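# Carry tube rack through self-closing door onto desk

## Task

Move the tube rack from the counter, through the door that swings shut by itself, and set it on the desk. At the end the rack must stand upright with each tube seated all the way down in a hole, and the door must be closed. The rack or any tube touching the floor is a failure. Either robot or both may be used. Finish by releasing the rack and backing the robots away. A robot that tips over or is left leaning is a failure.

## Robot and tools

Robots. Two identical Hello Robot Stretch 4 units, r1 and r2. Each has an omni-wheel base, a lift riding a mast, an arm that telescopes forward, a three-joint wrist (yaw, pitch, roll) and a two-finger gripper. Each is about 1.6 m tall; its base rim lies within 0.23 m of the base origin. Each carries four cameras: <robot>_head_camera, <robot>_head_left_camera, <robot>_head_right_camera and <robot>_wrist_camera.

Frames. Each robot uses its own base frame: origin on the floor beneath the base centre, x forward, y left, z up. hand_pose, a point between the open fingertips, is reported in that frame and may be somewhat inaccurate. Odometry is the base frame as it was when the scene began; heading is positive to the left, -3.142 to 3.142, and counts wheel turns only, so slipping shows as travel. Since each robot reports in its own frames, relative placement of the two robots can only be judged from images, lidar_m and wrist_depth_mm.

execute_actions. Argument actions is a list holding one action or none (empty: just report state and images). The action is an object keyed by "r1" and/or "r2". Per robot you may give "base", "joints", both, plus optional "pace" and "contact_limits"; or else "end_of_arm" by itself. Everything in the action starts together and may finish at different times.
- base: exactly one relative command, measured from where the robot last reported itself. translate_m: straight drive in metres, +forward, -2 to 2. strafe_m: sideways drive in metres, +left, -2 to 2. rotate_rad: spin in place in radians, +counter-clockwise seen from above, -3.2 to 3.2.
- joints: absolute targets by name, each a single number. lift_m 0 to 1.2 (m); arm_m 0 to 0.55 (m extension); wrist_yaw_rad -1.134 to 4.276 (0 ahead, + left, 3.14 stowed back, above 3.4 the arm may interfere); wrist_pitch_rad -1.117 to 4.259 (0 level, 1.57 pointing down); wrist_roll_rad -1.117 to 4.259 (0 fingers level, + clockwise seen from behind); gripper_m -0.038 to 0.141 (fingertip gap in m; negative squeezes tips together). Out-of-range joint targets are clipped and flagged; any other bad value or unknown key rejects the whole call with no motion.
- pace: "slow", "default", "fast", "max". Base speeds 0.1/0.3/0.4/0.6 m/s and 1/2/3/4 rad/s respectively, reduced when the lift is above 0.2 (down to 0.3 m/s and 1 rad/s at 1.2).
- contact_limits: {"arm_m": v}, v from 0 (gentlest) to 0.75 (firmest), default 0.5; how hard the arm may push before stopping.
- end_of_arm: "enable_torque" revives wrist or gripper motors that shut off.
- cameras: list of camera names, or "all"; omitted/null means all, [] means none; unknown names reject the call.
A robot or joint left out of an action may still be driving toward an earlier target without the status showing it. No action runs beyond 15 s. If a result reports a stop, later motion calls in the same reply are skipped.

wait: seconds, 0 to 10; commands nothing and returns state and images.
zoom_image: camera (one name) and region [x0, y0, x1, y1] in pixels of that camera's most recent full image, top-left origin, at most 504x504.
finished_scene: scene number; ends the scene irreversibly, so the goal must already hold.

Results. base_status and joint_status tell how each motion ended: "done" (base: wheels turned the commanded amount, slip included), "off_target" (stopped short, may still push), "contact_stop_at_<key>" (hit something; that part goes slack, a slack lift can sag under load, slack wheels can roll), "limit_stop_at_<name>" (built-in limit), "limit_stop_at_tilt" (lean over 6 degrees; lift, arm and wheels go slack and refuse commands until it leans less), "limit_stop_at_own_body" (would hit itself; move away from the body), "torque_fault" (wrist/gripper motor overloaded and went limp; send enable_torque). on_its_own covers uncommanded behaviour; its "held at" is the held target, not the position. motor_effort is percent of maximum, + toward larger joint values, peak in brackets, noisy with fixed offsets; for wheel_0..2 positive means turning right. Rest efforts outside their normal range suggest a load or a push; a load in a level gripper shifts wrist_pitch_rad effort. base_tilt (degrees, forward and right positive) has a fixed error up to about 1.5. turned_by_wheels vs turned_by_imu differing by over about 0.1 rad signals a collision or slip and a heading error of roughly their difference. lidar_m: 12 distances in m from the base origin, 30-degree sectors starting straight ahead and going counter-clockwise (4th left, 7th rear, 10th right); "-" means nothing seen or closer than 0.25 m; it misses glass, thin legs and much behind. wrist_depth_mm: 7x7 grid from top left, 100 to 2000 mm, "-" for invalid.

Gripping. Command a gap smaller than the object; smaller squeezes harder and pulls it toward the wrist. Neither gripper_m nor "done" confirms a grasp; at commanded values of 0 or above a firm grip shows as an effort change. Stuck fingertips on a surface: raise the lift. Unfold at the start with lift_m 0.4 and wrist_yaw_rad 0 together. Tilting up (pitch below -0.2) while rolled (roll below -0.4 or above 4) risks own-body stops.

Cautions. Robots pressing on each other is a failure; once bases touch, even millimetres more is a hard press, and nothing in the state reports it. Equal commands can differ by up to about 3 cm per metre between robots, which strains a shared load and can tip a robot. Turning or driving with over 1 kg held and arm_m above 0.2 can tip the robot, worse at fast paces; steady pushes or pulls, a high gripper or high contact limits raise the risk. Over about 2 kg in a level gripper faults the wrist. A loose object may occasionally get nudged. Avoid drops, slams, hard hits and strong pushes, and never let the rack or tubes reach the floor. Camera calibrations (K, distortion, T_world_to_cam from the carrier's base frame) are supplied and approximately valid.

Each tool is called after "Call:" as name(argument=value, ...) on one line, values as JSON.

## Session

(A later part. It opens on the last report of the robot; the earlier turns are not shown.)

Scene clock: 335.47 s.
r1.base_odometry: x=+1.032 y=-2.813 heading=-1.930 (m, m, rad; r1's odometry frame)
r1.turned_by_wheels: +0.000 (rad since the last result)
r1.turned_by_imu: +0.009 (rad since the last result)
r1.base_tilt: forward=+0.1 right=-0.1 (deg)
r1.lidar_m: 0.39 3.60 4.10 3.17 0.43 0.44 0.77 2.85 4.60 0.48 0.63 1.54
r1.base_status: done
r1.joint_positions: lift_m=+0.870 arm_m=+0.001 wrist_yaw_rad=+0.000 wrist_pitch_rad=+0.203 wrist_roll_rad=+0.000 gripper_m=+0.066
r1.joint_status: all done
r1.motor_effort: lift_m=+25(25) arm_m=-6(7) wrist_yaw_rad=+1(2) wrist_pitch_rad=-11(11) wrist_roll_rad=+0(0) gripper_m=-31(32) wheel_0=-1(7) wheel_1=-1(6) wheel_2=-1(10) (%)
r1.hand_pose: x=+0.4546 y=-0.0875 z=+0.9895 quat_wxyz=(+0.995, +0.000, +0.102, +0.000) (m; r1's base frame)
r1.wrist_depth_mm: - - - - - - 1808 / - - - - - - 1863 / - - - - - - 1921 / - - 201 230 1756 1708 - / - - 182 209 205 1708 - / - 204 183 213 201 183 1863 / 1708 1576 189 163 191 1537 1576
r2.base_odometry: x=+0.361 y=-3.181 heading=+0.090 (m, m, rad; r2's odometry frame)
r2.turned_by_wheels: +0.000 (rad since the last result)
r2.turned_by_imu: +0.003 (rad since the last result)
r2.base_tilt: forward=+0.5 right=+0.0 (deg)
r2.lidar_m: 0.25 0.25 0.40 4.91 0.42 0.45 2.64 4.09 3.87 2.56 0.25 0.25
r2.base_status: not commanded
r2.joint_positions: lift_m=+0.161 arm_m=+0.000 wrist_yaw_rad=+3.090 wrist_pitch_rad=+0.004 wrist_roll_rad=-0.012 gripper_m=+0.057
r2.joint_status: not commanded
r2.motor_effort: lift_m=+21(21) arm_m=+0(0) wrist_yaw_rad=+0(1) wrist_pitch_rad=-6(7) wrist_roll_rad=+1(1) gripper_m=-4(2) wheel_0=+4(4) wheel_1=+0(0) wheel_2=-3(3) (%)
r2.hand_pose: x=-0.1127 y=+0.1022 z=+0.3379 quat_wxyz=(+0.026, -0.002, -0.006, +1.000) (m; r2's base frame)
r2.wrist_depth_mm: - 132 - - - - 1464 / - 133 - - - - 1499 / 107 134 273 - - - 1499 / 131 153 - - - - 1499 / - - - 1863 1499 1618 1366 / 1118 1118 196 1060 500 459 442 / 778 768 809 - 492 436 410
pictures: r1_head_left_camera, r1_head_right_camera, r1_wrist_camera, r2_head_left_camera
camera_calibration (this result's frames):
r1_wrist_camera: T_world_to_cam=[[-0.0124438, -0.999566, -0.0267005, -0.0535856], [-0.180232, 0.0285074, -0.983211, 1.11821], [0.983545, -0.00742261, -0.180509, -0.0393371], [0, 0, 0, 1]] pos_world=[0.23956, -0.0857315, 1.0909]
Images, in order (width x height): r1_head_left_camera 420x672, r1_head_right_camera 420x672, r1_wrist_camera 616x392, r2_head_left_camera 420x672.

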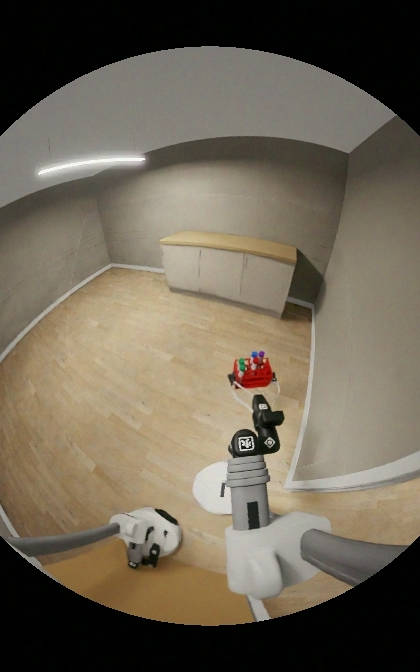

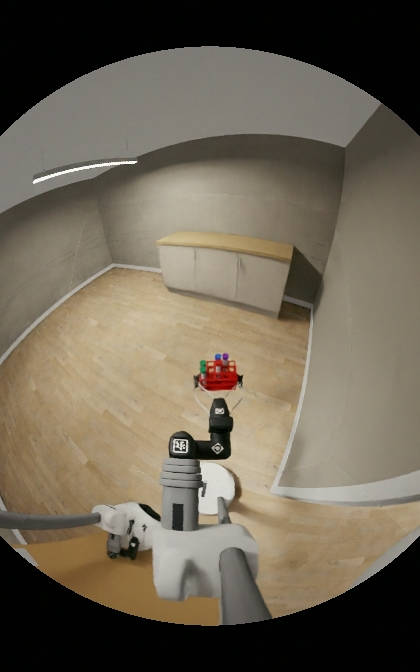

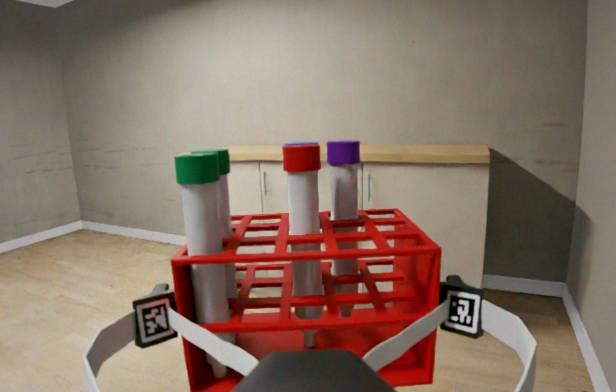

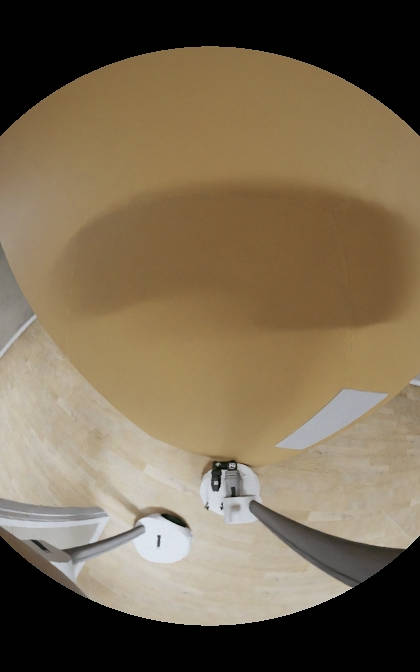

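Call:
execute_actions(actions=[{"r1": {"base": {"rotate_rad": 0.6}, "joints": {"lift_m": 0.74}, "pace": "fast"}}], cameras=["r1_head_left_camera", "r1_head_right_camera", "r1_wrist_camera", "r2_head_left_camera"])

Scene clock: 363.73 s.
r1.base_odometry: x=+1.032 y=-2.813 heading=-1.331 (m, m, rad; r1's odometry frame)
r1.turned_by_wheels: +0.600 (rad since the last result)
r1.turned_by_imu: +0.604 (rad since the last result)
r1.base_tilt: forward=+0.2 right=-0.2 (deg)
r1.lidar_m: 0.42 4.11 0.61 0.41 0.50 0.78 3.11 0.48 0.48 0.68 2.00 2.11
r1.base_status: done
r1.joint_positions: lift_m=+0.740 arm_m=+0.001 wrist_yaw_rad=+0.000 wrist_pitch_rad=+0.203 wrist_roll_rad=+0.000 gripper_m=+0.066
r1.joint_status: all done
r1.motor_effort: lift_m=+15(23) arm_m=-6(6) wrist_yaw_rad=+0(1) wrist_pitch_rad=-11(11) wrist_roll_rad=+0(0) gripper_m=-30(31) wheel_0=-1(5) wheel_1=-1(7) wheel_2=+1(7) (%)
r1.hand_pose: x=+0.4547 y=-0.0874 z=+0.8603 quat_wxyz=(+0.995, +0.000, +0.101, +0.000) (m; r1's base frame)
r1.wrist_depth_mm: - - - - - - - / - - - - - - - / - - - - - - 1618 / - - 246 227 - - 1618 / - - 180 208 206 - 1661 / 1863 203 182 213 202 183 1661 / 1499 1397 189 163 191 1366 1366
r2.base_odometry: x=+0.361 y=-3.181 heading=+0.090 (m, m, rad; r2's odometry frame)
r2.turned_by_wheels: +0.000 (rad since the last result)
r2.turned_by_imu: +0.002 (rad since the last result)
r2.base_tilt: forward=+0.6 right=+0.0 (deg)
r2.lidar_m: 0.25 0.25 0.43 4.92 0.43 0.44 0.80 4.10 3.87 2.54 0.25 0.25
r2.base_status: not commanded
r2.joint_positions: lift_m=+0.161 arm_m=+0.000 wrist_yaw_rad=+3.090 wrist_pitch_rad=+0.004 wrist_roll_rad=-0.012 gripper_m=+0.057
r2.joint_status: not commanded
r2.motor_effort: lift_m=+21(21) arm_m=+0(0) wrist_yaw_rad=-2(2) wrist_pitch_rad=-7(6) wrist_roll_rad=+0(1) gripper_m=-1(0) wheel_0=+4(4) wheel_1=+0(0) wheel_2=-2(2) (%)
r2.hand_pose: x=-0.1127 y=+0.1022 z=+0.3379 quat_wxyz=(+0.026, -0.002, -0.006, +1.000) (m; r2's base frame)
r2.wrist_depth_mm: - 132 - - - - 591 / - 133 - - - - 1042 / 107 135 271 - - - 585 / 131 153 - - - - 597 / - - - 1863 1537 1661 603 / 1138 1098 195 1060 500 459 436 / 788 750 809 - 488 415 402
pictures: r1_head_left_camera, r1_head_right_camera, r1_wrist_camera, r2_head_left_camera
camera_calibration (this result's frames):
r1_wrist_camera: T_world_to_cam=[[-0.0121132, -0.99957, -0.026706, -0.0570872], [-0.180135, 0.0284524, -0.98323, 0.991177], [0.983567, -0.0070994, -0.180402, -0.0627613], [0, 0, 0, 1]] pos_world=[0.239584, -0.0857096, 0.961708]
Images, in order (width x height): r1_head_left_camera 420x672, r1_head_right_camera 420x672, r1_wrist_camera 616x392, r2_head_left_camera 420x672.

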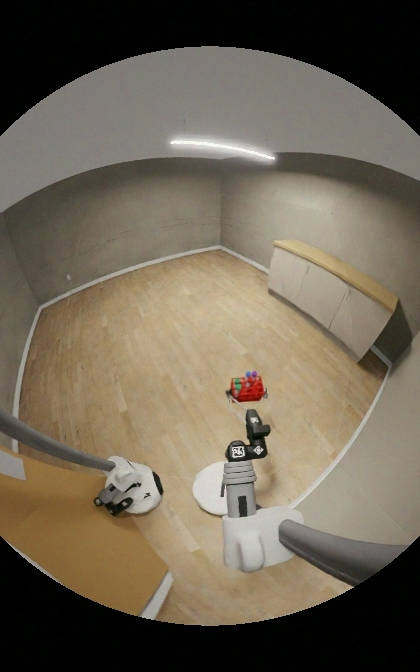

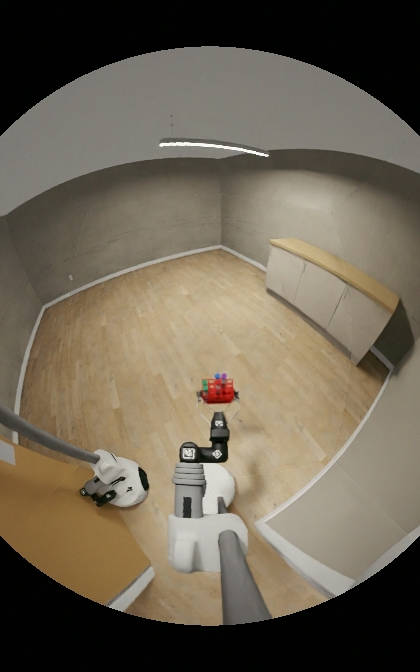

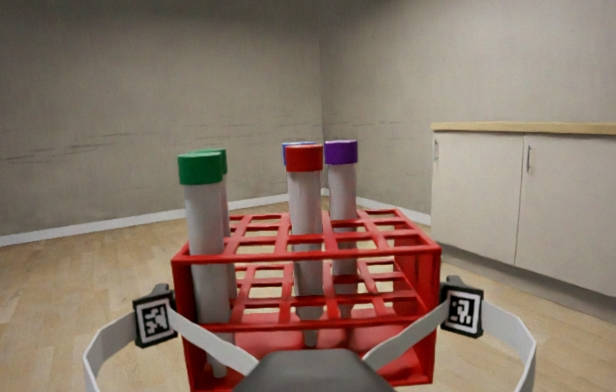

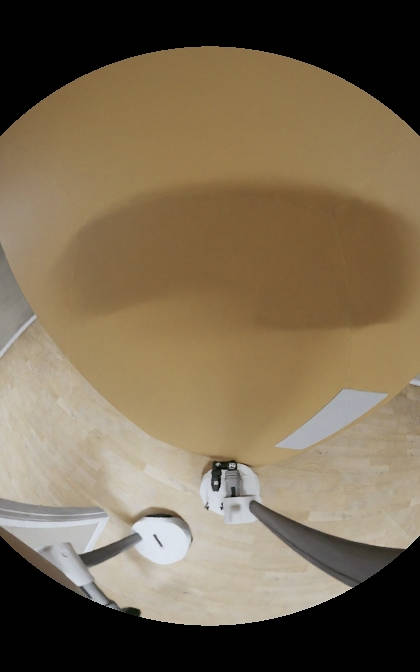

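Call:
execute_actions(actions=[{"r1": {"base": {"translate_m": -1.33}, "joints": {"lift_m": 0.42}, "pace": "max"}, "r2": {"base": {"strafe_m": 0.1}, "pace": "slow"}}], cameras=["r1_head_camera", "r1_head_right_camera", "r1_wrist_camera", "r2_head_left_camera"])

Scene clock: 373.30 s.
r1.base_odometry: x=+0.716 y=-1.521 heading=-1.331 (m, m, rad; r1's odometry frame)
r1.turned_by_wheels: +0.000 (rad since the last result)
r1.turned_by_imu: +0.008 (rad since the last result)
r1.base_tilt: forward=+0.3 right=-0.2 (deg)
r1.lidar_m: 0.42 0.56 0.54 0.83 1.45 1.53 2.18 3.42 3.58 2.55 1.95 0.95
r1.base_status: done
r1.joint_positions: lift_m=+0.420 arm_m=+0.001 wrist_yaw_rad=+0.000 wrist_pitch_rad=+0.203 wrist_roll_rad=+0.000 gripper_m=+0.066
r1.joint_status: all done
r1.motor_effort: lift_m=+16(17) arm_m=-6(6) wrist_yaw_rad=-1(1) wrist_pitch_rad=-11(11) wrist_roll_rad=+0(0) gripper_m=-31(32) wheel_0=-1(8) wheel_1=+0(7) wheel_2=+0(12) (%)
r1.hand_pose: x=+0.4546 y=-0.0874 z=+0.5402 quat_wxyz=(+0.995, +0.000, +0.102, +0.000) (m; r1's base frame)
r1.wrist_depth_mm: - - - - - 615 676 / - - - - - 627 699 / - - - - - 647 723 / 1060 - 240 229 - 661 759 / 976 1138 179 209 206 691 798 / 866 204 182 213 201 183 842 / 866 917 189 163 190 732 878
r2.base_odometry: x=+0.352 y=-3.081 heading=+0.090 (m, m, rad; r2's odometry frame)
r2.turned_by_wheels: +0.000 (rad since the last result)
r2.turned_by_imu: +0.004 (rad since the last result)
r2.base_tilt: forward=+0.6 right=-0.1 (deg)
r2.lidar_m: 0.25 0.25 0.45 0.94 0.94 1.67 2.60 4.07 3.96 2.64 0.25 -
r2.base_status: done
r2.joint_positions: lift_m=+0.161 arm_m=+0.000 wrist_yaw_rad=+3.090 wrist_pitch_rad=+0.004 wrist_roll_rad=-0.012 gripper_m=+0.057
r2.joint_status: not commanded
r2.motor_effort: lift_m=+21(21) arm_m=+0(0) wrist_yaw_rad=-1(1) wrist_pitch_rad=-6(6) wrist_roll_rad=+2(1) gripper_m=-3(2) wheel_0=-1(5) wheel_1=+4(8) wheel_2=-2(4) (%)
r2.hand_pose: x=-0.1127 y=+0.1022 z=+0.3379 quat_wxyz=(+0.026, -0.002, -0.006, +1.000) (m; r2's base frame)
r2.wrist_depth_mm: - 132 - - - - 1205 / - 133 - - - - 1281 / 106 135 272 - - - 1255 / 131 153 - - - - 1281 / - - - 1863 1499 1618 1281 / 1138 1118 195 1042 878 991 960 / 798 768 798 - 768 699 699
pictures: r1_head_camera, r1_head_right_camera, r1_wrist_camera, r2_head_left_camera
camera_calibration (this result's frames):
r1_wrist_camera: T_world_to_cam=[[-0.0123224, -0.999567, -0.0267047, -0.0655998], [-0.18023, 0.0284896, -0.983212, 0.676481], [0.983547, -0.00730259, -0.180503, -0.120434], [0, 0, 0, 1]] pos_world=[0.239566, -0.0857235, 0.641634]
Images, in order (width x height): r1_head_camera 420x560, r1_head_right_camera 420x672, r1_wrist_camera 616x392, r2_head_left_camera 420x672.

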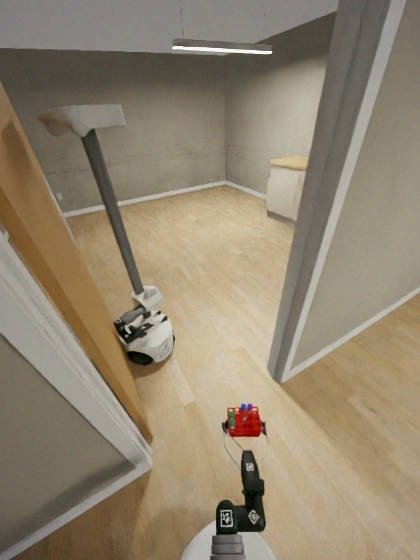

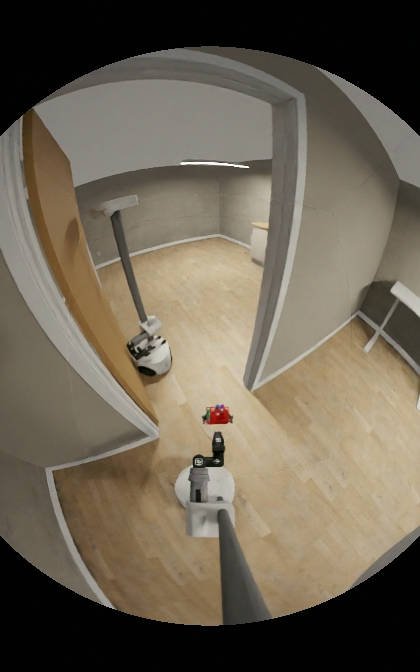

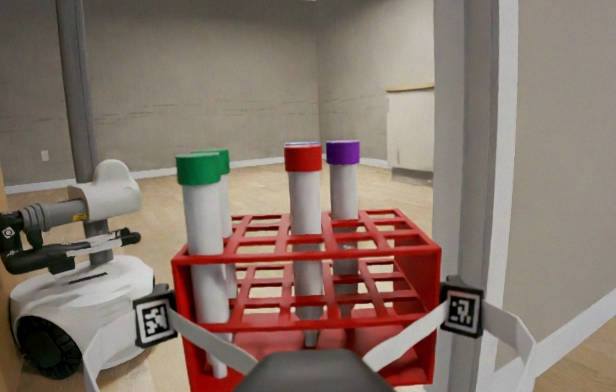

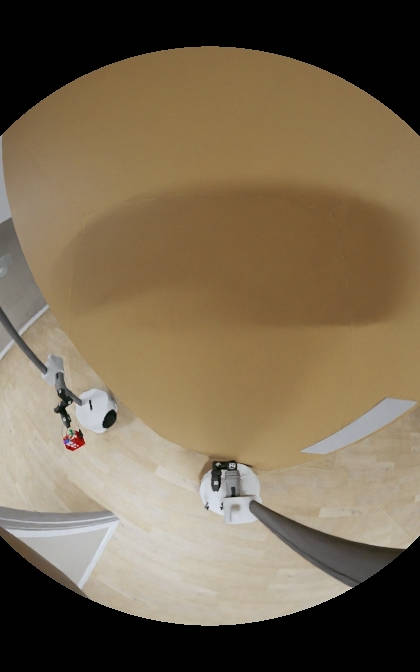

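Call:
execute_actions(actions=[{"r1": {"base": {"rotate_rad": -1.17}, "joints": {"lift_m": 0.32}, "pace": "fast"}, "r2": {"base": {"strafe_m": 0.16}, "pace": "default"}}], cameras=["r1_head_camera", "r1_wrist_camera", "r2_head_left_camera"])

Scene clock: 379.53 s.
r1.base_odometry: x=+0.716 y=-1.521 heading=-2.501 (m, m, rad; r1's odometry frame)
r1.turned_by_wheels: -1.170 (rad since the last result)
r1.turned_by_imu: -1.173 (rad since the last result)
r1.base_tilt: forward=+0.3 right=-0.2 (deg)
r1.lidar_m: 0.42 0.94 0.99 0.67 0.56 0.73 1.44 1.48 1.90 3.42 3.51 2.71
r1.base_status: done
r1.joint_positions: lift_m=+0.320 arm_m=+0.001 wrist_yaw_rad=+0.000 wrist_pitch_rad=+0.203 wrist_roll_rad=+0.000 gripper_m=+0.066
r1.joint_status: all done
r1.motor_effort: lift_m=+15(16) arm_m=-6(6) wrist_yaw_rad=+1(0) wrist_pitch_rad=-11(11) wrist_roll_rad=+0(0) gripper_m=-30(31) wheel_0=+2(8) wheel_1=+1(11) wheel_2=-1(8) (%)
r1.hand_pose: x=+0.4546 y=-0.0875 z=+0.4403 quat_wxyz=(+0.995, +0.000, +0.101, +0.000) (m; r1's base frame)
r1.wrist_depth_mm: 1118 1808 - - - - - / 1118 1808 - - - - - / 1098 1808 - - - - - / 1098 1756 200 227 - - - / 1078 1464 182 208 218 1430 1366 / 991 203 183 213 201 183 960 / 854 778 189 163 190 768 778
r2.base_odometry: x=+0.337 y=-2.922 heading=+0.091 (m, m, rad; r2's odometry frame)
r2.turned_by_wheels: +0.000 (rad since the last result)
r2.turned_by_imu: +0.003 (rad since the last result)
r2.base_tilt: forward=+0.6 right=-0.1 (deg)
r2.lidar_m: 0.25 0.25 0.99 1.24 0.79 1.29 2.52 3.98 4.09 0.30 0.25 -
r2.base_status: done
r2.joint_positions: lift_m=+0.161 arm_m=+0.000 wrist_yaw_rad=+3.090 wrist_pitch_rad=+0.004 wrist_roll_rad=-0.012 gripper_m=+0.057
r2.joint_status: not commanded
r2.motor_effort: lift_m=+21(21) arm_m=+0(0) wrist_yaw_rad=-1(1) wrist_pitch_rad=-6(7) wrist_roll_rad=+1(2) gripper_m=-4(6) wheel_0=+4(7) wheel_1=+3(11) wheel_2=-4(3) (%)
r2.hand_pose: x=-0.1127 y=+0.1022 z=+0.3379 quat_wxyz=(+0.026, -0.002, -0.006, +1.000) (m; r2's base frame)
r2.wrist_depth_mm: - 132 - - - 1756 917 / - 133 - - - 1808 904 / 106 135 271 - - 1863 917 / 131 153 - - - - 946 / - - - 1863 1576 1464 946 / 1098 1098 196 1060 878 976 854 / 798 750 798 - 768 715 699
pictures: r1_head_camera, r1_wrist_camera, r2_head_left_camera
camera_calibration (this result's frames):
r1_wrist_camera: T_world_to_cam=[[-0.0124467, -0.999566, -0.0267042, -0.0682474], [-0.18017, 0.028511, -0.983222, 0.578218], [0.983557, -0.00742656, -0.180447, -0.138505], [0, 0, 0, 1]] pos_world=[0.239555, -0.0857319, 0.541701]
Images, in order (width x height): r1_head_camera 420x560, r1_wrist_camera 616x392, r2_head_left_camera 420x672.

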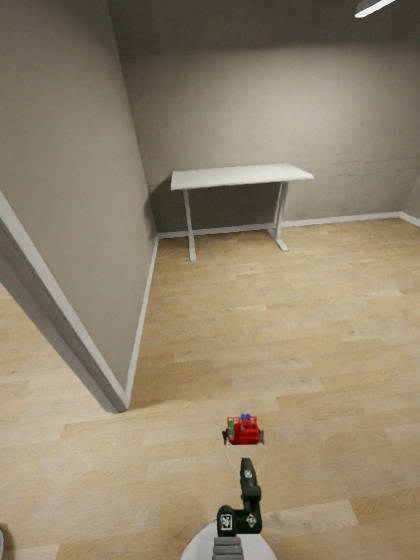

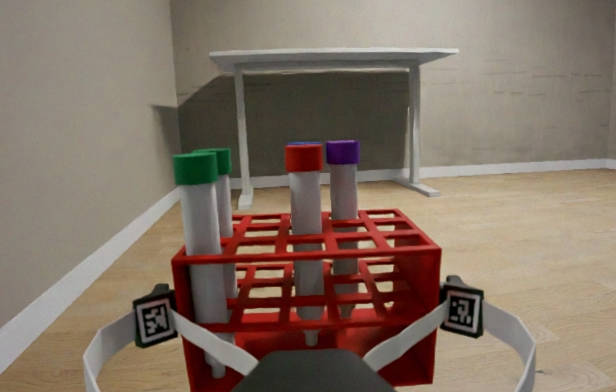

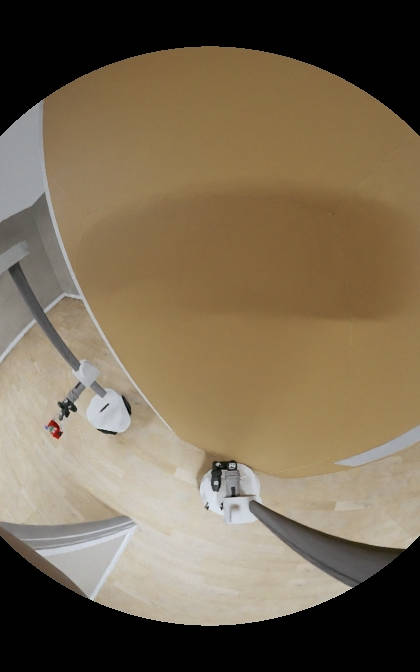

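Call:
zoom_image(camera="r1_wrist_camera", region=[190, 35, 330, 220])

Call:
zoom_image(camera="r1_head_camera", region=[150, 150, 330, 270])

Region (190, 35, 330, 220) of r1_wrist_camera's 616x392 image, scaled by 2.724; it fills the left 381 columns of this view, and the rest is white.

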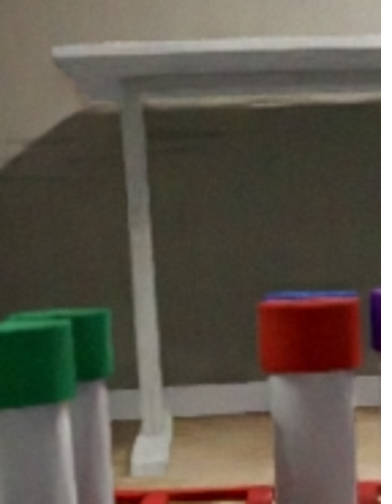

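Region (150, 150, 330, 270) of r1_head_camera's 420x560 image, scaled by 2.800, with more detail than that image has.

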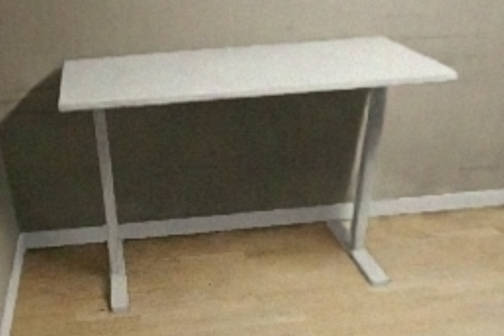

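Call:
execute_actions(actions=[{"r1": {"base": {"translate_m": 1.9}, "joints": {"lift_m": 0.93}, "pace": "max"}, "r2": {"base": {"strafe_m": 0.4}, "pace": "slow"}}], cameras=["r1_head_camera", "r1_wrist_camera", "r2_head_left_camera", "r2_head_right_camera"])

Scene clock: 401.07 s.
r1.base_odometry: x=-0.806 y=-2.658 heading=-2.501 (m, m, rad; r1's odometry frame)
r1.turned_by_wheels: +0.000 (rad since the last result)
r1.turned_by_imu: -0.004 (rad since the last result)
r1.base_tilt: forward=+0.2 right=-0.2 (deg)
r1.lidar_m: 0.42 0.59 0.76 0.72 0.74 0.95 2.20 3.40 3.49 3.24 0.95 0.64
r1.base_status: done
r1.joint_positions: lift_m=+0.930 arm_m=+0.001 wrist_yaw_rad=+0.000 wrist_pitch_rad=+0.203 wrist_roll_rad=+0.000 gripper_m=+0.066
r1.joint_status: all done
r1.motor_effort: lift_m=+24(28) arm_m=-6(6) wrist_yaw_rad=+0(1) wrist_pitch_rad=-10(12) wrist_roll_rad=+0(0) gripper_m=-31(30) wheel_0=+0(10) wheel_1=+0(8) wheel_2=+1(13) (%)
r1.hand_pose: x=+0.4546 y=-0.0874 z=+1.0497 quat_wxyz=(+0.995, +0.000, +0.101, +0.000) (m; r1's base frame)
r1.wrist_depth_mm: 1008 1025 1042 1078 1118 1138 1182 / 1025 1060 1078 1118 1138 1182 1205 / 1060 1078 1118 1138 1182 1229 1255 / 1098 1078 202 229 917 878 854 / 597 585 182 208 205 525 508 / 402 204 182 212 201 183 1397 / 1160 750 189 163 190 1397 1464
r2.base_odometry: x=+0.301 y=-2.523 heading=+0.091 (m, m, rad; r2's odometry frame)
r2.turned_by_wheels: +0.000 (rad since the last result)
r2.turned_by_imu: +0.003 (rad since the last result)
r2.base_tilt: forward=+0.7 right=-0.1 (deg)
r2.lidar_m: 0.28 2.18 4.26 4.30 0.50 0.48 2.41 2.99 0.29 0.25 - 0.25
r2.base_status: done
r2.joint_positions: lift_m=+0.161 arm_m=+0.000 wrist_yaw_rad=+3.090 wrist_pitch_rad=+0.004 wrist_roll_rad=-0.012 gripper_m=+0.057
r2.joint_status: not commanded
r2.motor_effort: lift_m=+21(21) arm_m=+0(0) wrist_yaw_rad=-1(2) wrist_pitch_rad=-6(6) wrist_roll_rad=+1(0) gripper_m=-4(4) wheel_0=+8(8) wheel_1=-5(10) wheel_2=-4(5) (%)
r2.hand_pose: x=-0.1127 y=+0.1022 z=+0.3379 quat_wxyz=(+0.026, -0.002, -0.006, +1.000) (m; r2's base frame)
r2.wrist_depth_mm: - 133 - - - 484 - / - 133 - - - 488 - / 106 134 272 - - 492 - / 131 153 - - - 496 - / - - - 1921 530 500 1464 / 1138 1078 195 1060 676 500 946 / 788 750 809 - 627 508 699
pictures: r1_head_camera, r1_wrist_camera, r2_head_left_camera, r2_head_right_camera
camera_calibration (this result's frames):
r1_wrist_camera: T_world_to_cam=[[-0.0122138, -0.999569, -0.0267062, -0.0520146], [-0.18, 0.0284698, -0.983254, 1.1773], [0.983591, -0.00720218, -0.18027, -0.0287288], [0, 0, 0, 1]] pos_world=[0.239536, -0.0857165, 1.15102]
Images, in order (width x height): r1_head_camera 420x560, r1_wrist_camera 616x392, r2_head_left_camera 420x672, r2_head_right_camera 420x672.

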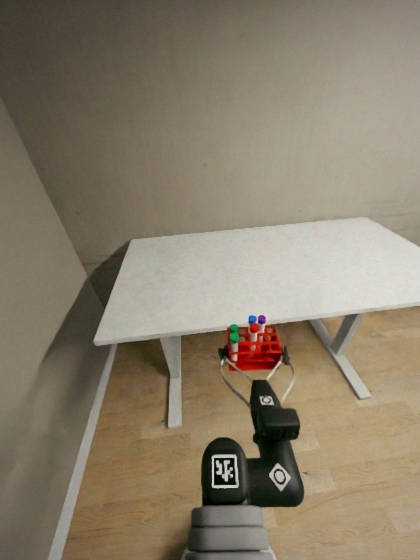

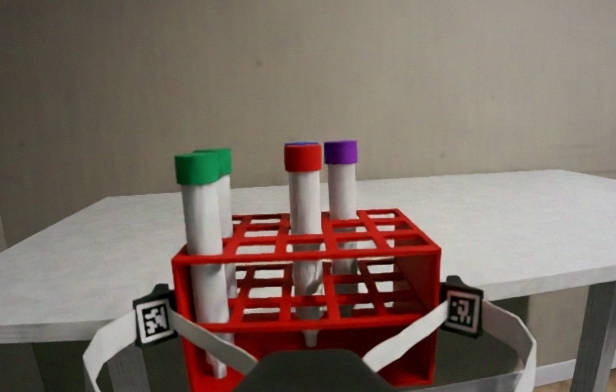

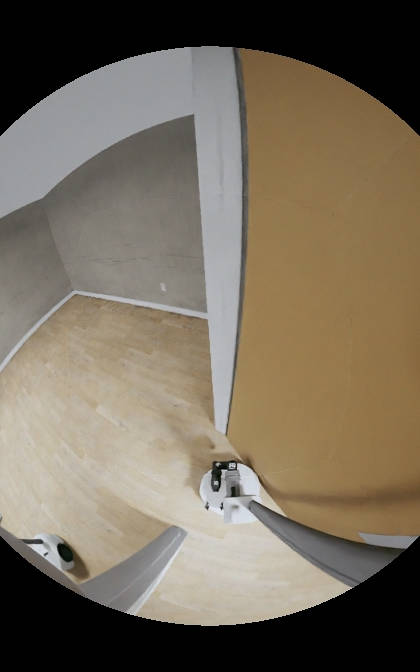

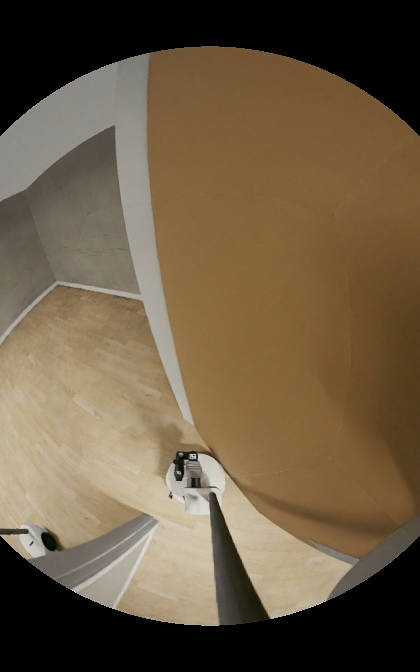

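Call:
execute_actions(actions=[{"r1": {"base": {"translate_m": 0.12}, "joints": {"lift_m": 0.884, "arm_m": 0.23}, "pace": "fast", "contact_limits": {"arm_m": 0.25}}, "r2": {"base": {"strafe_m": 0.19}, "pace": "default"}}], cameras=["r1_head_camera", "r1_wrist_camera", "r2_head_right_camera"])

Scene clock: 417.23 s.
r1.base_odometry: x=-0.903 y=-2.730 heading=-2.501 (m, m, rad; r1's odometry frame)
r1.turned_by_wheels: +0.000 (rad since the last result)
r1.turned_by_imu: +0.002 (rad since the last result)
r1.base_tilt: forward=+0.2 right=-0.3 (deg)
r1.lidar_m: 0.47 0.44 0.79 0.72 0.75 0.97 2.29 3.51 3.48 3.22 0.75 0.52
r1.base_status: done
r1.joint_positions: lift_m=+0.884 arm_m=+0.229 wrist_yaw_rad=+0.000 wrist_pitch_rad=+0.203 wrist_roll_rad=+0.000 gripper_m=+0.066
r1.joint_status: all done
r1.motor_effort: lift_m=+15(22) arm_m=+6(5) wrist_yaw_rad=+0(1) wrist_pitch_rad=-10(11) wrist_roll_rad=+0(0) gripper_m=-30(31) wheel_0=-1(7) wheel_1=+0(6) wheel_2=+0(11) (%)
r1.contact_limits: arm_m 0.25
r1.hand_pose: x=+0.6824 y=-0.0873 z=+1.0044 quat_wxyz=(+0.995, +0.000, +0.101, +0.000) (m; r1's base frame)
r1.wrist_depth_mm: 707 723 750 768 798 820 842 / 723 750 768 798 820 842 854 / 750 768 788 809 842 866 891 / 759 778 201 229 699 668 647 / 455 445 181 208 205 399 389 / 306 204 182 211 201 183 274 / 242 220 189 163 190 218 -
r2.base_odometry: x=+0.284 y=-2.333 heading=+0.091 (m, m, rad; r2's odometry frame)
r2.turned_by_wheels: +0.001 (rad since the last result)
r2.turned_by_imu: +0.010 (rad since the last result)
r2.base_tilt: forward=+0.6 right=-0.1 (deg)
r2.lidar_m: 0.47 2.29 4.08 4.12 1.62 0.37 2.57 0.30 0.25 - 0.25 0.25
r2.base_status: done
r2.joint_positions: lift_m=+0.161 arm_m=+0.000 wrist_yaw_rad=+3.090 wrist_pitch_rad=+0.004 wrist_roll_rad=-0.012 gripper_m=+0.057
r2.joint_status: not commanded
r2.motor_effort: lift_m=+21(21) arm_m=+0(0) wrist_yaw_rad=-1(2) wrist_pitch_rad=-6(7) wrist_roll_rad=+1(1) gripper_m=-6(2) wheel_0=+16(18) wheel_1=-11(10) wheel_2=+3(5) (%)
r2.hand_pose: x=-0.1127 y=+0.1022 z=+0.3379 quat_wxyz=(+0.026, -0.002, -0.006, +1.000) (m; r2's base frame)
r2.wrist_depth_mm: - 132 - 484 1118 - - / - 133 - 484 960 - - / 106 135 272 496 809 - - / 131 153 - 500 504 - - / 496 - - 500 473 1708 1336 / 488 1118 196 480 473 1008 946 / 477 759 809 - 715 699 691
pictures: r1_head_camera, r1_wrist_camera, r2_head_right_camera
camera_calibration (this result's frames):
r1_wrist_camera: T_world_to_cam=[[-0.012036, -0.999571, -0.0267066, -0.0505122], [-0.180068, 0.0284386, -0.983243, 1.1738], [0.98358, -0.00702528, -0.180333, -0.260895], [0, 0, 0, 1]] pos_world=[0.467367, -0.0857045, 1.10573]
Images, in order (width x height): r1_head_camera 420x560, r1_wrist_camera 616x392, r2_head_right_camera 420x672.

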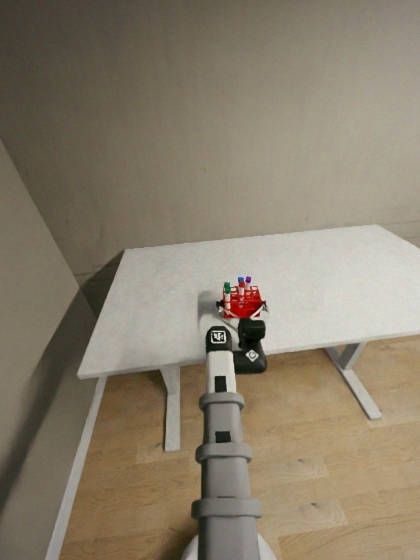

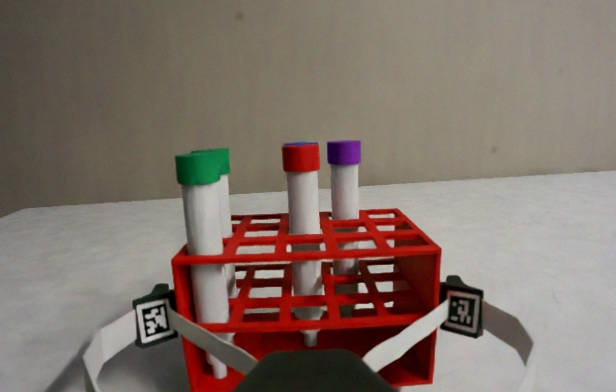

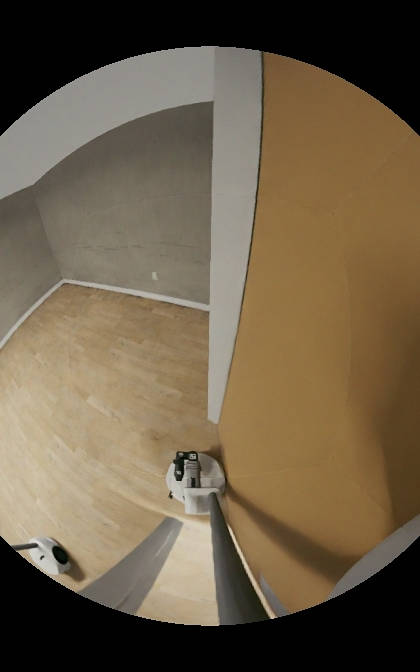

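Call:
execute_actions(actions=[{"r1": {"joints": {"lift_m": 0.874, "gripper_m": 0.141}, "pace": "default"}, "r2": {"base": {"strafe_m": 0.23}, "pace": "slow"}}], cameras=["r1_head_camera", "r1_wrist_camera", "r2_head_right_camera"])

Scene clock: 430.10 s.
r1.base_odometry: x=-0.903 y=-2.730 heading=-2.501 (m, m, rad; r1's odometry frame)
r1.turned_by_wheels: +0.000 (rad since the last result)
r1.turned_by_imu: +0.002 (rad since the last result)
r1.base_tilt: forward=+0.3 right=-0.2 (deg)
r1.lidar_m: 0.47 0.48 0.82 0.73 0.76 1.00 1.52 3.51 3.46 3.23 0.76 0.51
r1.base_status: not commanded
r1.joint_positions: lift_m=+0.874 arm_m=+0.229 wrist_yaw_rad=+0.000 wrist_pitch_rad=+0.203 wrist_roll_rad=+0.000 gripper_m=+0.141
r1.joint_status: all done
r1.motor_effort: lift_m=+15(15) arm_m=+6(6) wrist_yaw_rad=-1(0) wrist_pitch_rad=-9(11) wrist_roll_rad=+0(0) gripper_m=+1(31) wheel_0=-1(1) wheel_1=+0(0) wheel_2=+0(0) (%)
r1.hand_pose: x=+0.6825 y=-0.0874 z=+0.9945 quat_wxyz=(+0.995, +0.000, +0.101, +0.000) (m; r1's base frame)
r1.wrist_depth_mm: 707 723 750 768 788 820 842 / 732 750 778 788 809 842 854 / 750 778 788 809 831 854 891 / 759 778 222 247 661 634 609 / 427 421 212 229 247 377 364 / 287 256 200 235 200 236 257 / 227 217 213 125 208 204 -
r2.base_odometry: x=+0.263 y=-2.104 heading=+0.091 (m, m, rad; r2's odometry frame)
r2.turned_by_wheels: +0.000 (rad since the last result)
r2.turned_by_imu: +0.004 (rad since the last result)
r2.base_tilt: forward=+0.7 right=-0.1 (deg)
r2.lidar_m: 1.91 2.37 3.87 3.91 1.47 0.94 0.32 0.25 0.25 0.25 0.26 0.52
r2.base_status: done
r2.joint_positions: lift_m=+0.161 arm_m=+0.000 wrist_yaw_rad=+3.090 wrist_pitch_rad=+0.004 wrist_roll_rad=-0.012 gripper_m=+0.057
r2.joint_status: not commanded
r2.motor_effort: lift_m=+21(21) arm_m=+0(0) wrist_yaw_rad=-2(1) wrist_pitch_rad=-6(6) wrist_roll_rad=+1(1) gripper_m=-4(2) wheel_0=-3(14) wheel_1=+2(11) wheel_2=+1(3) (%)
r2.hand_pose: x=-0.1127 y=+0.1022 z=+0.3379 quat_wxyz=(+0.026, -0.002, -0.006, +1.000) (m; r2's base frame)
r2.wrist_depth_mm: - 133 469 931 - - - / - 133 462 891 - - 1921 / 106 134 273 878 - - - / 131 153 462 866 - - 1255 / 379 462 459 866 1499 1430 1205 / 377 462 196 699 878 991 946 / 370 439 462 - 759 691 707
pictures: r1_head_camera, r1_wrist_camera, r2_head_right_camera
camera_calibration (this result's frames):
r1_wrist_camera: T_world_to_cam=[[-0.0120261, -0.999571, -0.0267136, -0.0507758], [-0.179518, 0.0284397, -0.983344, 1.16385], [0.983681, -0.00703021, -0.179783, -0.26332], [0, 0, 0, 1]] pos_world=[0.467344, -0.0857048, 1.09577]
Images, in order (width x height): r1_head_camera 420x560, r1_wrist_camera 616x392, r2_head_right_camera 420x672.

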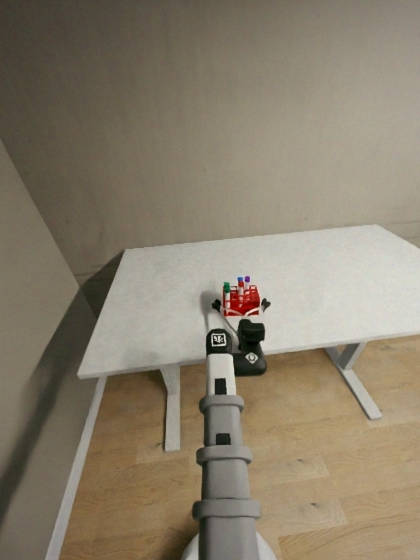

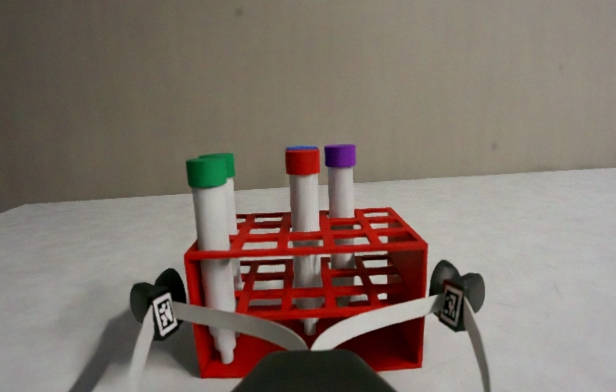

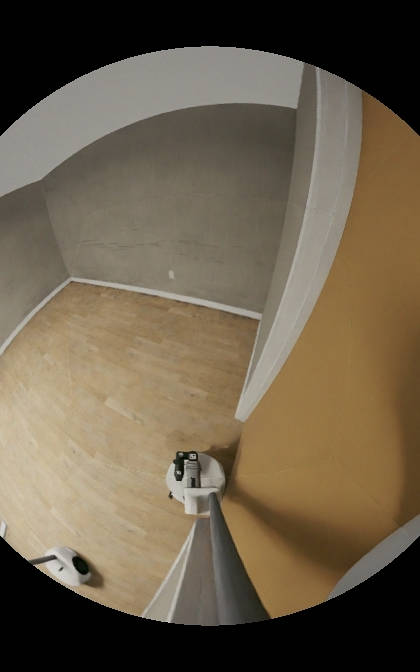

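Call:
execute_actions(actions=[], cameras=["r1_wrist_camera", "r2_head_right_camera"])

Scene clock: 432.67 s.
r1.base_odometry: x=-0.903 y=-2.730 heading=-2.501 (m, m, rad; r1's odometry frame)
r1.turned_by_wheels: +0.000 (rad since the last result)
r1.turned_by_imu: +0.001 (rad since the last result)
r1.base_tilt: forward=+0.1 right=-0.2 (deg)
r1.lidar_m: 0.47 0.46 0.80 0.72 0.77 1.01 1.51 3.51 3.48 3.22 0.75 0.54
r1.base_status: not commanded
r1.joint_positions: lift_m=+0.874 arm_m=+0.229 wrist_yaw_rad=+0.000 wrist_pitch_rad=+0.203 wrist_roll_rad=+0.000 gripper_m=+0.141
r1.joint_status: all done
r1.motor_effort: lift_m=+15(15) arm_m=+6(6) wrist_yaw_rad=+1(0) wrist_pitch_rad=-9(11) wrist_roll_rad=+0(0) gripper_m=-1(31) wheel_0=-1(1) wheel_1=+0(0) wheel_2=+0(0) (%)
r1.hand_pose: x=+0.6825 y=-0.0874 z=+0.9945 quat_wxyz=(+0.995, +0.000, +0.101, +0.000) (m; r1's base frame)
r1.wrist_depth_mm: 707 723 750 778 788 820 842 / 723 750 768 788 820 842 854 / 750 778 788 820 842 866 878 / 759 778 223 246 661 634 603 / 427 421 212 229 246 377 366 / 287 255 200 234 200 235 258 / 227 217 213 125 208 204 -
r2.base_odometry: x=+0.263 y=-2.104 heading=+0.091 (m, m, rad; r2's odometry frame)
r2.turned_by_wheels: +0.000 (rad since the last result)
r2.turned_by_imu: +0.001 (rad since the last result)
r2.base_tilt: forward=+0.5 right=-0.2 (deg)
r2.lidar_m: 1.91 2.40 3.87 3.89 1.47 0.94 0.32 0.25 - 0.25 0.25 0.50
r2.base_status: done
r2.joint_positions: lift_m=+0.161 arm_m=+0.000 wrist_yaw_rad=+3.090 wrist_pitch_rad=+0.004 wrist_roll_rad=-0.012 gripper_m=+0.057
r2.joint_status: not commanded
r2.motor_effort: lift_m=+21(21) arm_m=+0(0) wrist_yaw_rad=-2(1) wrist_pitch_rad=-6(6) wrist_roll_rad=+1(1) gripper_m=-3(2) wheel_0=+4(14) wheel_1=-10(11) wheel_2=+2(3) (%)
r2.hand_pose: x=-0.1127 y=+0.1022 z=+0.3379 quat_wxyz=(+0.026, -0.002, -0.006, +1.000) (m; r2's base frame)
r2.wrist_depth_mm: - 132 473 904 - - - / - 133 469 891 - - 1921 / 106 135 273 878 - - - / 131 153 462 891 - - 1281 / 349 449 452 866 1537 1397 1229 / 343 421 196 691 878 991 946 / 342 402 466 - 768 699 699
pictures: r1_wrist_camera, r2_head_right_camera
camera_calibration (this result's frames):
r1_wrist_camera: T_world_to_cam=[[-0.0120261, -0.999571, -0.0267136, -0.0507758], [-0.179518, 0.0284398, -0.983344, 1.16385], [0.983681, -0.00703025, -0.179783, -0.26332], [0, 0, 0, 1]] pos_world=[0.467344, -0.0857048, 1.09577]
Images, in order (width x height): r1_wrist_camera 616x392, r2_head_right_camera 420x672.

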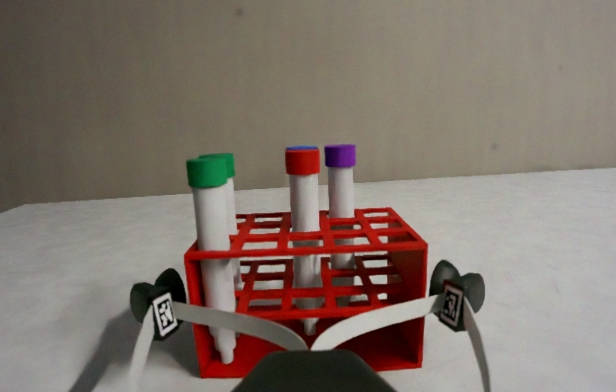

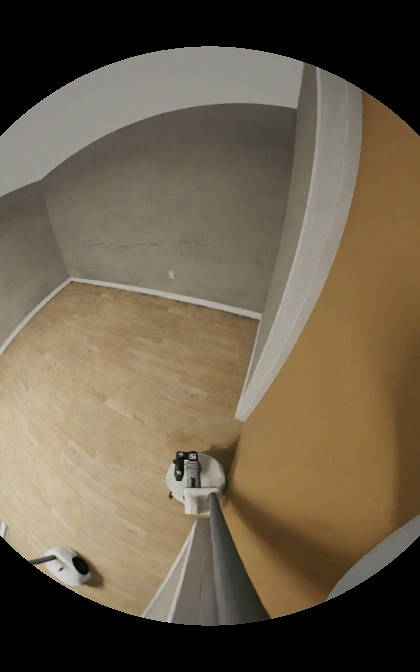

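Call:
execute_actions(actions=[{"r1": {"base": {"translate_m": -0.3}, "joints": {"arm_m": 0.0}, "pace": "max"}, "r2": {"base": {"strafe_m": 0.4}, "pace": "max"}}])

Scene clock: 438.30 s.
r1.base_odometry: x=-0.662 y=-2.550 heading=-2.501 (m, m, rad; r1's odometry frame)
r1.turned_by_wheels: +0.000 (rad since the last result)
r1.turned_by_imu: +0.003 (rad since the last result)
r1.base_tilt: forward=+0.2 right=-0.2 (deg)
r1.lidar_m: 0.74 0.76 0.79 0.70 0.72 0.95 0.91 3.20 3.49 3.26 1.27 0.82
r1.base_status: done
r1.joint_positions: lift_m=+0.874 arm_m=+0.001 wrist_yaw_rad=+0.000 wrist_pitch_rad=+0.202 wrist_roll_rad=+0.000 gripper_m=+0.141
r1.joint_status: all done
r1.motor_effort: lift_m=+15(15) arm_m=-6(9) wrist_yaw_rad=+1(0) wrist_pitch_rad=-8(9) wrist_roll_rad=+0(0) gripper_m=+1(2) wheel_0=+1(6) wheel_1=+0(7) wheel_2=-2(10) (%)
r1.hand_pose: x=+0.4547 y=-0.0875 z=+0.9947 quat_wxyz=(+0.995, +0.000, +0.101, +0.000) (m; r1's base frame)
r1.wrist_depth_mm: 1160 1182 1229 1255 1281 1308 1336 / 1182 1229 1255 1281 1308 1336 1397 / 1205 1255 1281 1308 1336 1397 1430 / 1229 778 741 699 668 732 715 / 1182 878 1366 1397 1430 1464 1499 / 1308 1308 1366 1430 1464 1537 1138 / 1308 1397 1464 125 1537 1576 1464
r2.base_odometry: x=+0.226 y=-1.705 heading=+0.091 (m, m, rad; r2's odometry frame)
r2.turned_by_wheels: +0.000 (rad since the last result)
r2.turned_by_imu: +0.003 (rad since the last result)
r2.base_tilt: forward=+0.6 right=-0.1 (deg)
r2.lidar_m: 2.06 2.57 3.49 3.53 2.08 0.90 0.81 0.51 0.50 0.55 0.72 1.26
r2.base_status: done
r2.joint_positions: lift_m=+0.161 arm_m=+0.000 wrist_yaw_rad=+3.090 wrist_pitch_rad=+0.004 wrist_roll_rad=-0.012 gripper_m=+0.057
r2.joint_status: not commanded
r2.motor_effort: lift_m=+21(21) arm_m=+0(1) wrist_yaw_rad=-1(1) wrist_pitch_rad=-6(6) wrist_roll_rad=+1(1) gripper_m=-4(2) wheel_0=+1(15) wheel_1=-1(16) wheel_2=+1(3) (%)
r2.hand_pose: x=-0.1127 y=+0.1022 z=+0.3379 quat_wxyz=(+0.026, -0.002, -0.006, +1.000) (m; r2's base frame)
r2.wrist_depth_mm: - 132 1205 - - - - / - 133 1205 - - - - / 107 134 272 - - - - / 131 153 1205 - - - - / 634 788 1042 1661 960 904 1576 / 627 759 195 1060 891 891 946 / 615 715 798 - 768 691 691
pictures: r1_head_camera, r1_head_left_camera, r1_head_right_camera, r1_wrist_camera, r2_head_camera, r2_head_left_camera, r2_head_right_camera, r2_wrist_camera
camera_calibration (this result's frames):
r1_wrist_camera: T_world_to_cam=[[-0.0124849, -0.999565, -0.0267192, -0.0534304], [-0.179087, 0.0285245, -0.98342, 1.12296], [0.983754, -0.00749286, -0.179366, -0.0397012], [0, 0, 0, 1]] pos_world=[0.239498, -0.0857366, 1.09579]
r2_wrist_camera: T_world_to_cam=[[0.0949477, 0.995115, -0.0270261, -0.0897531], [0.0424697, -0.0311732, -0.998611, 0.389994], [-0.994576, 0.0936681, -0.0452221, 0.122352], [0, 0, 0, 1]] pos_world=[0.113647, 0.0900116, 0.39256]
Images, in order (width x height): r1_head_camera 420x560, r1_head_left_camera 420x672, r1_head_right_camera 420x672, r1_wrist_camera 616x392, r2_head_camera 420x560, r2_head_left_camera 420x672, r2_head_right_camera 420x672, r2_wrist_camera 616x392.

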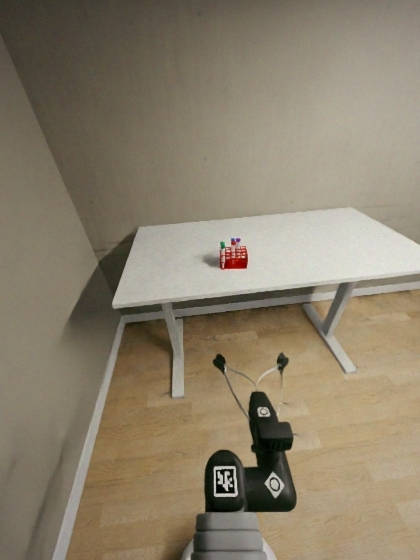

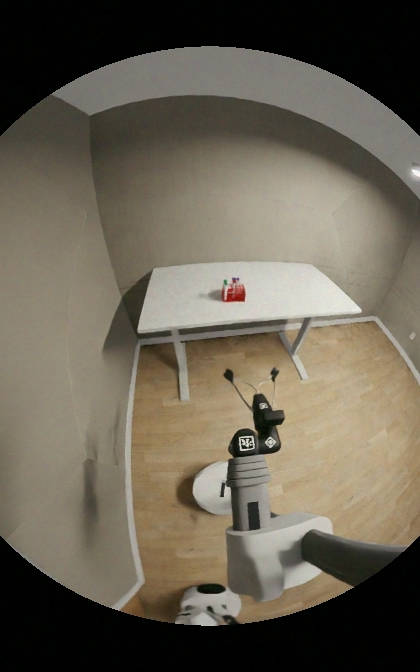

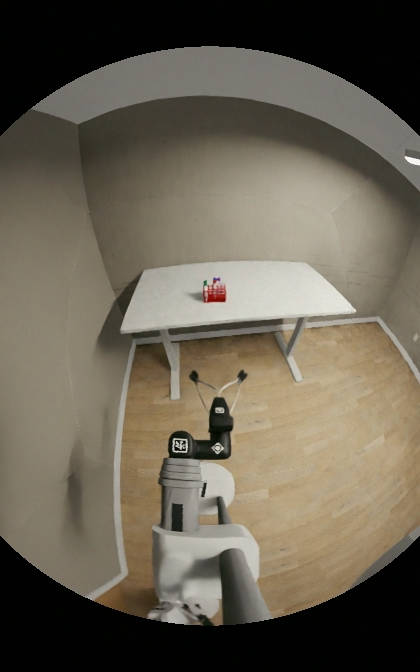

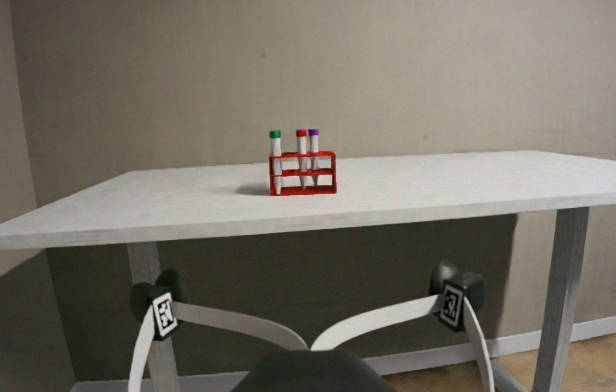

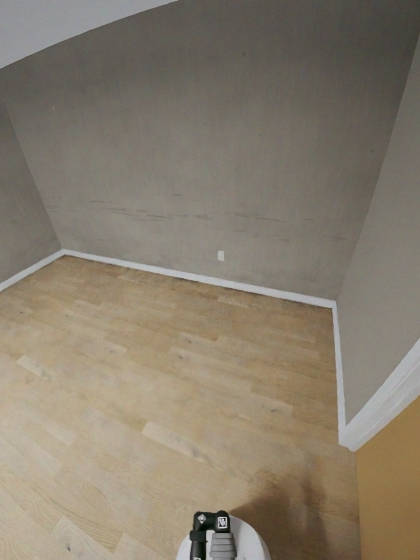

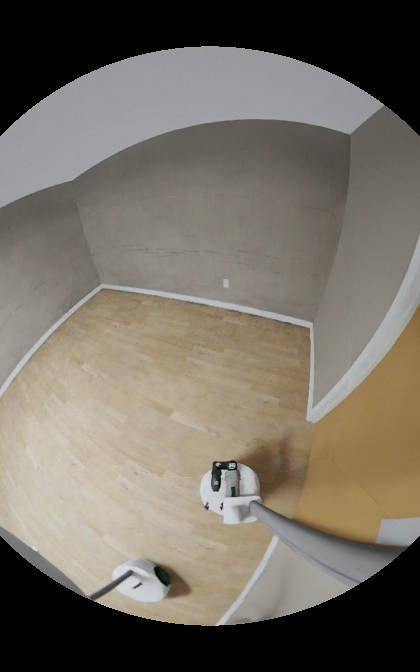

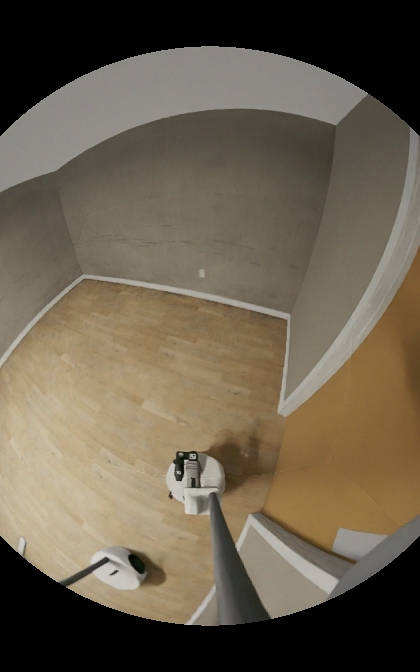

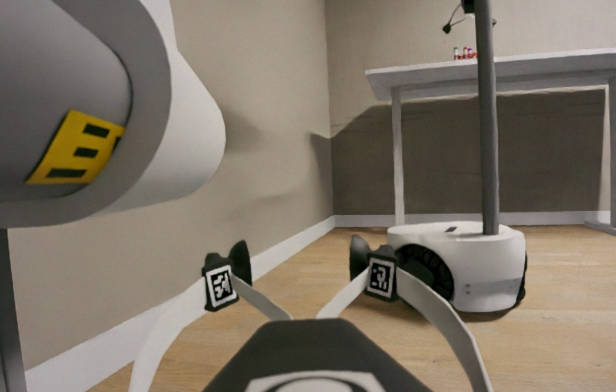

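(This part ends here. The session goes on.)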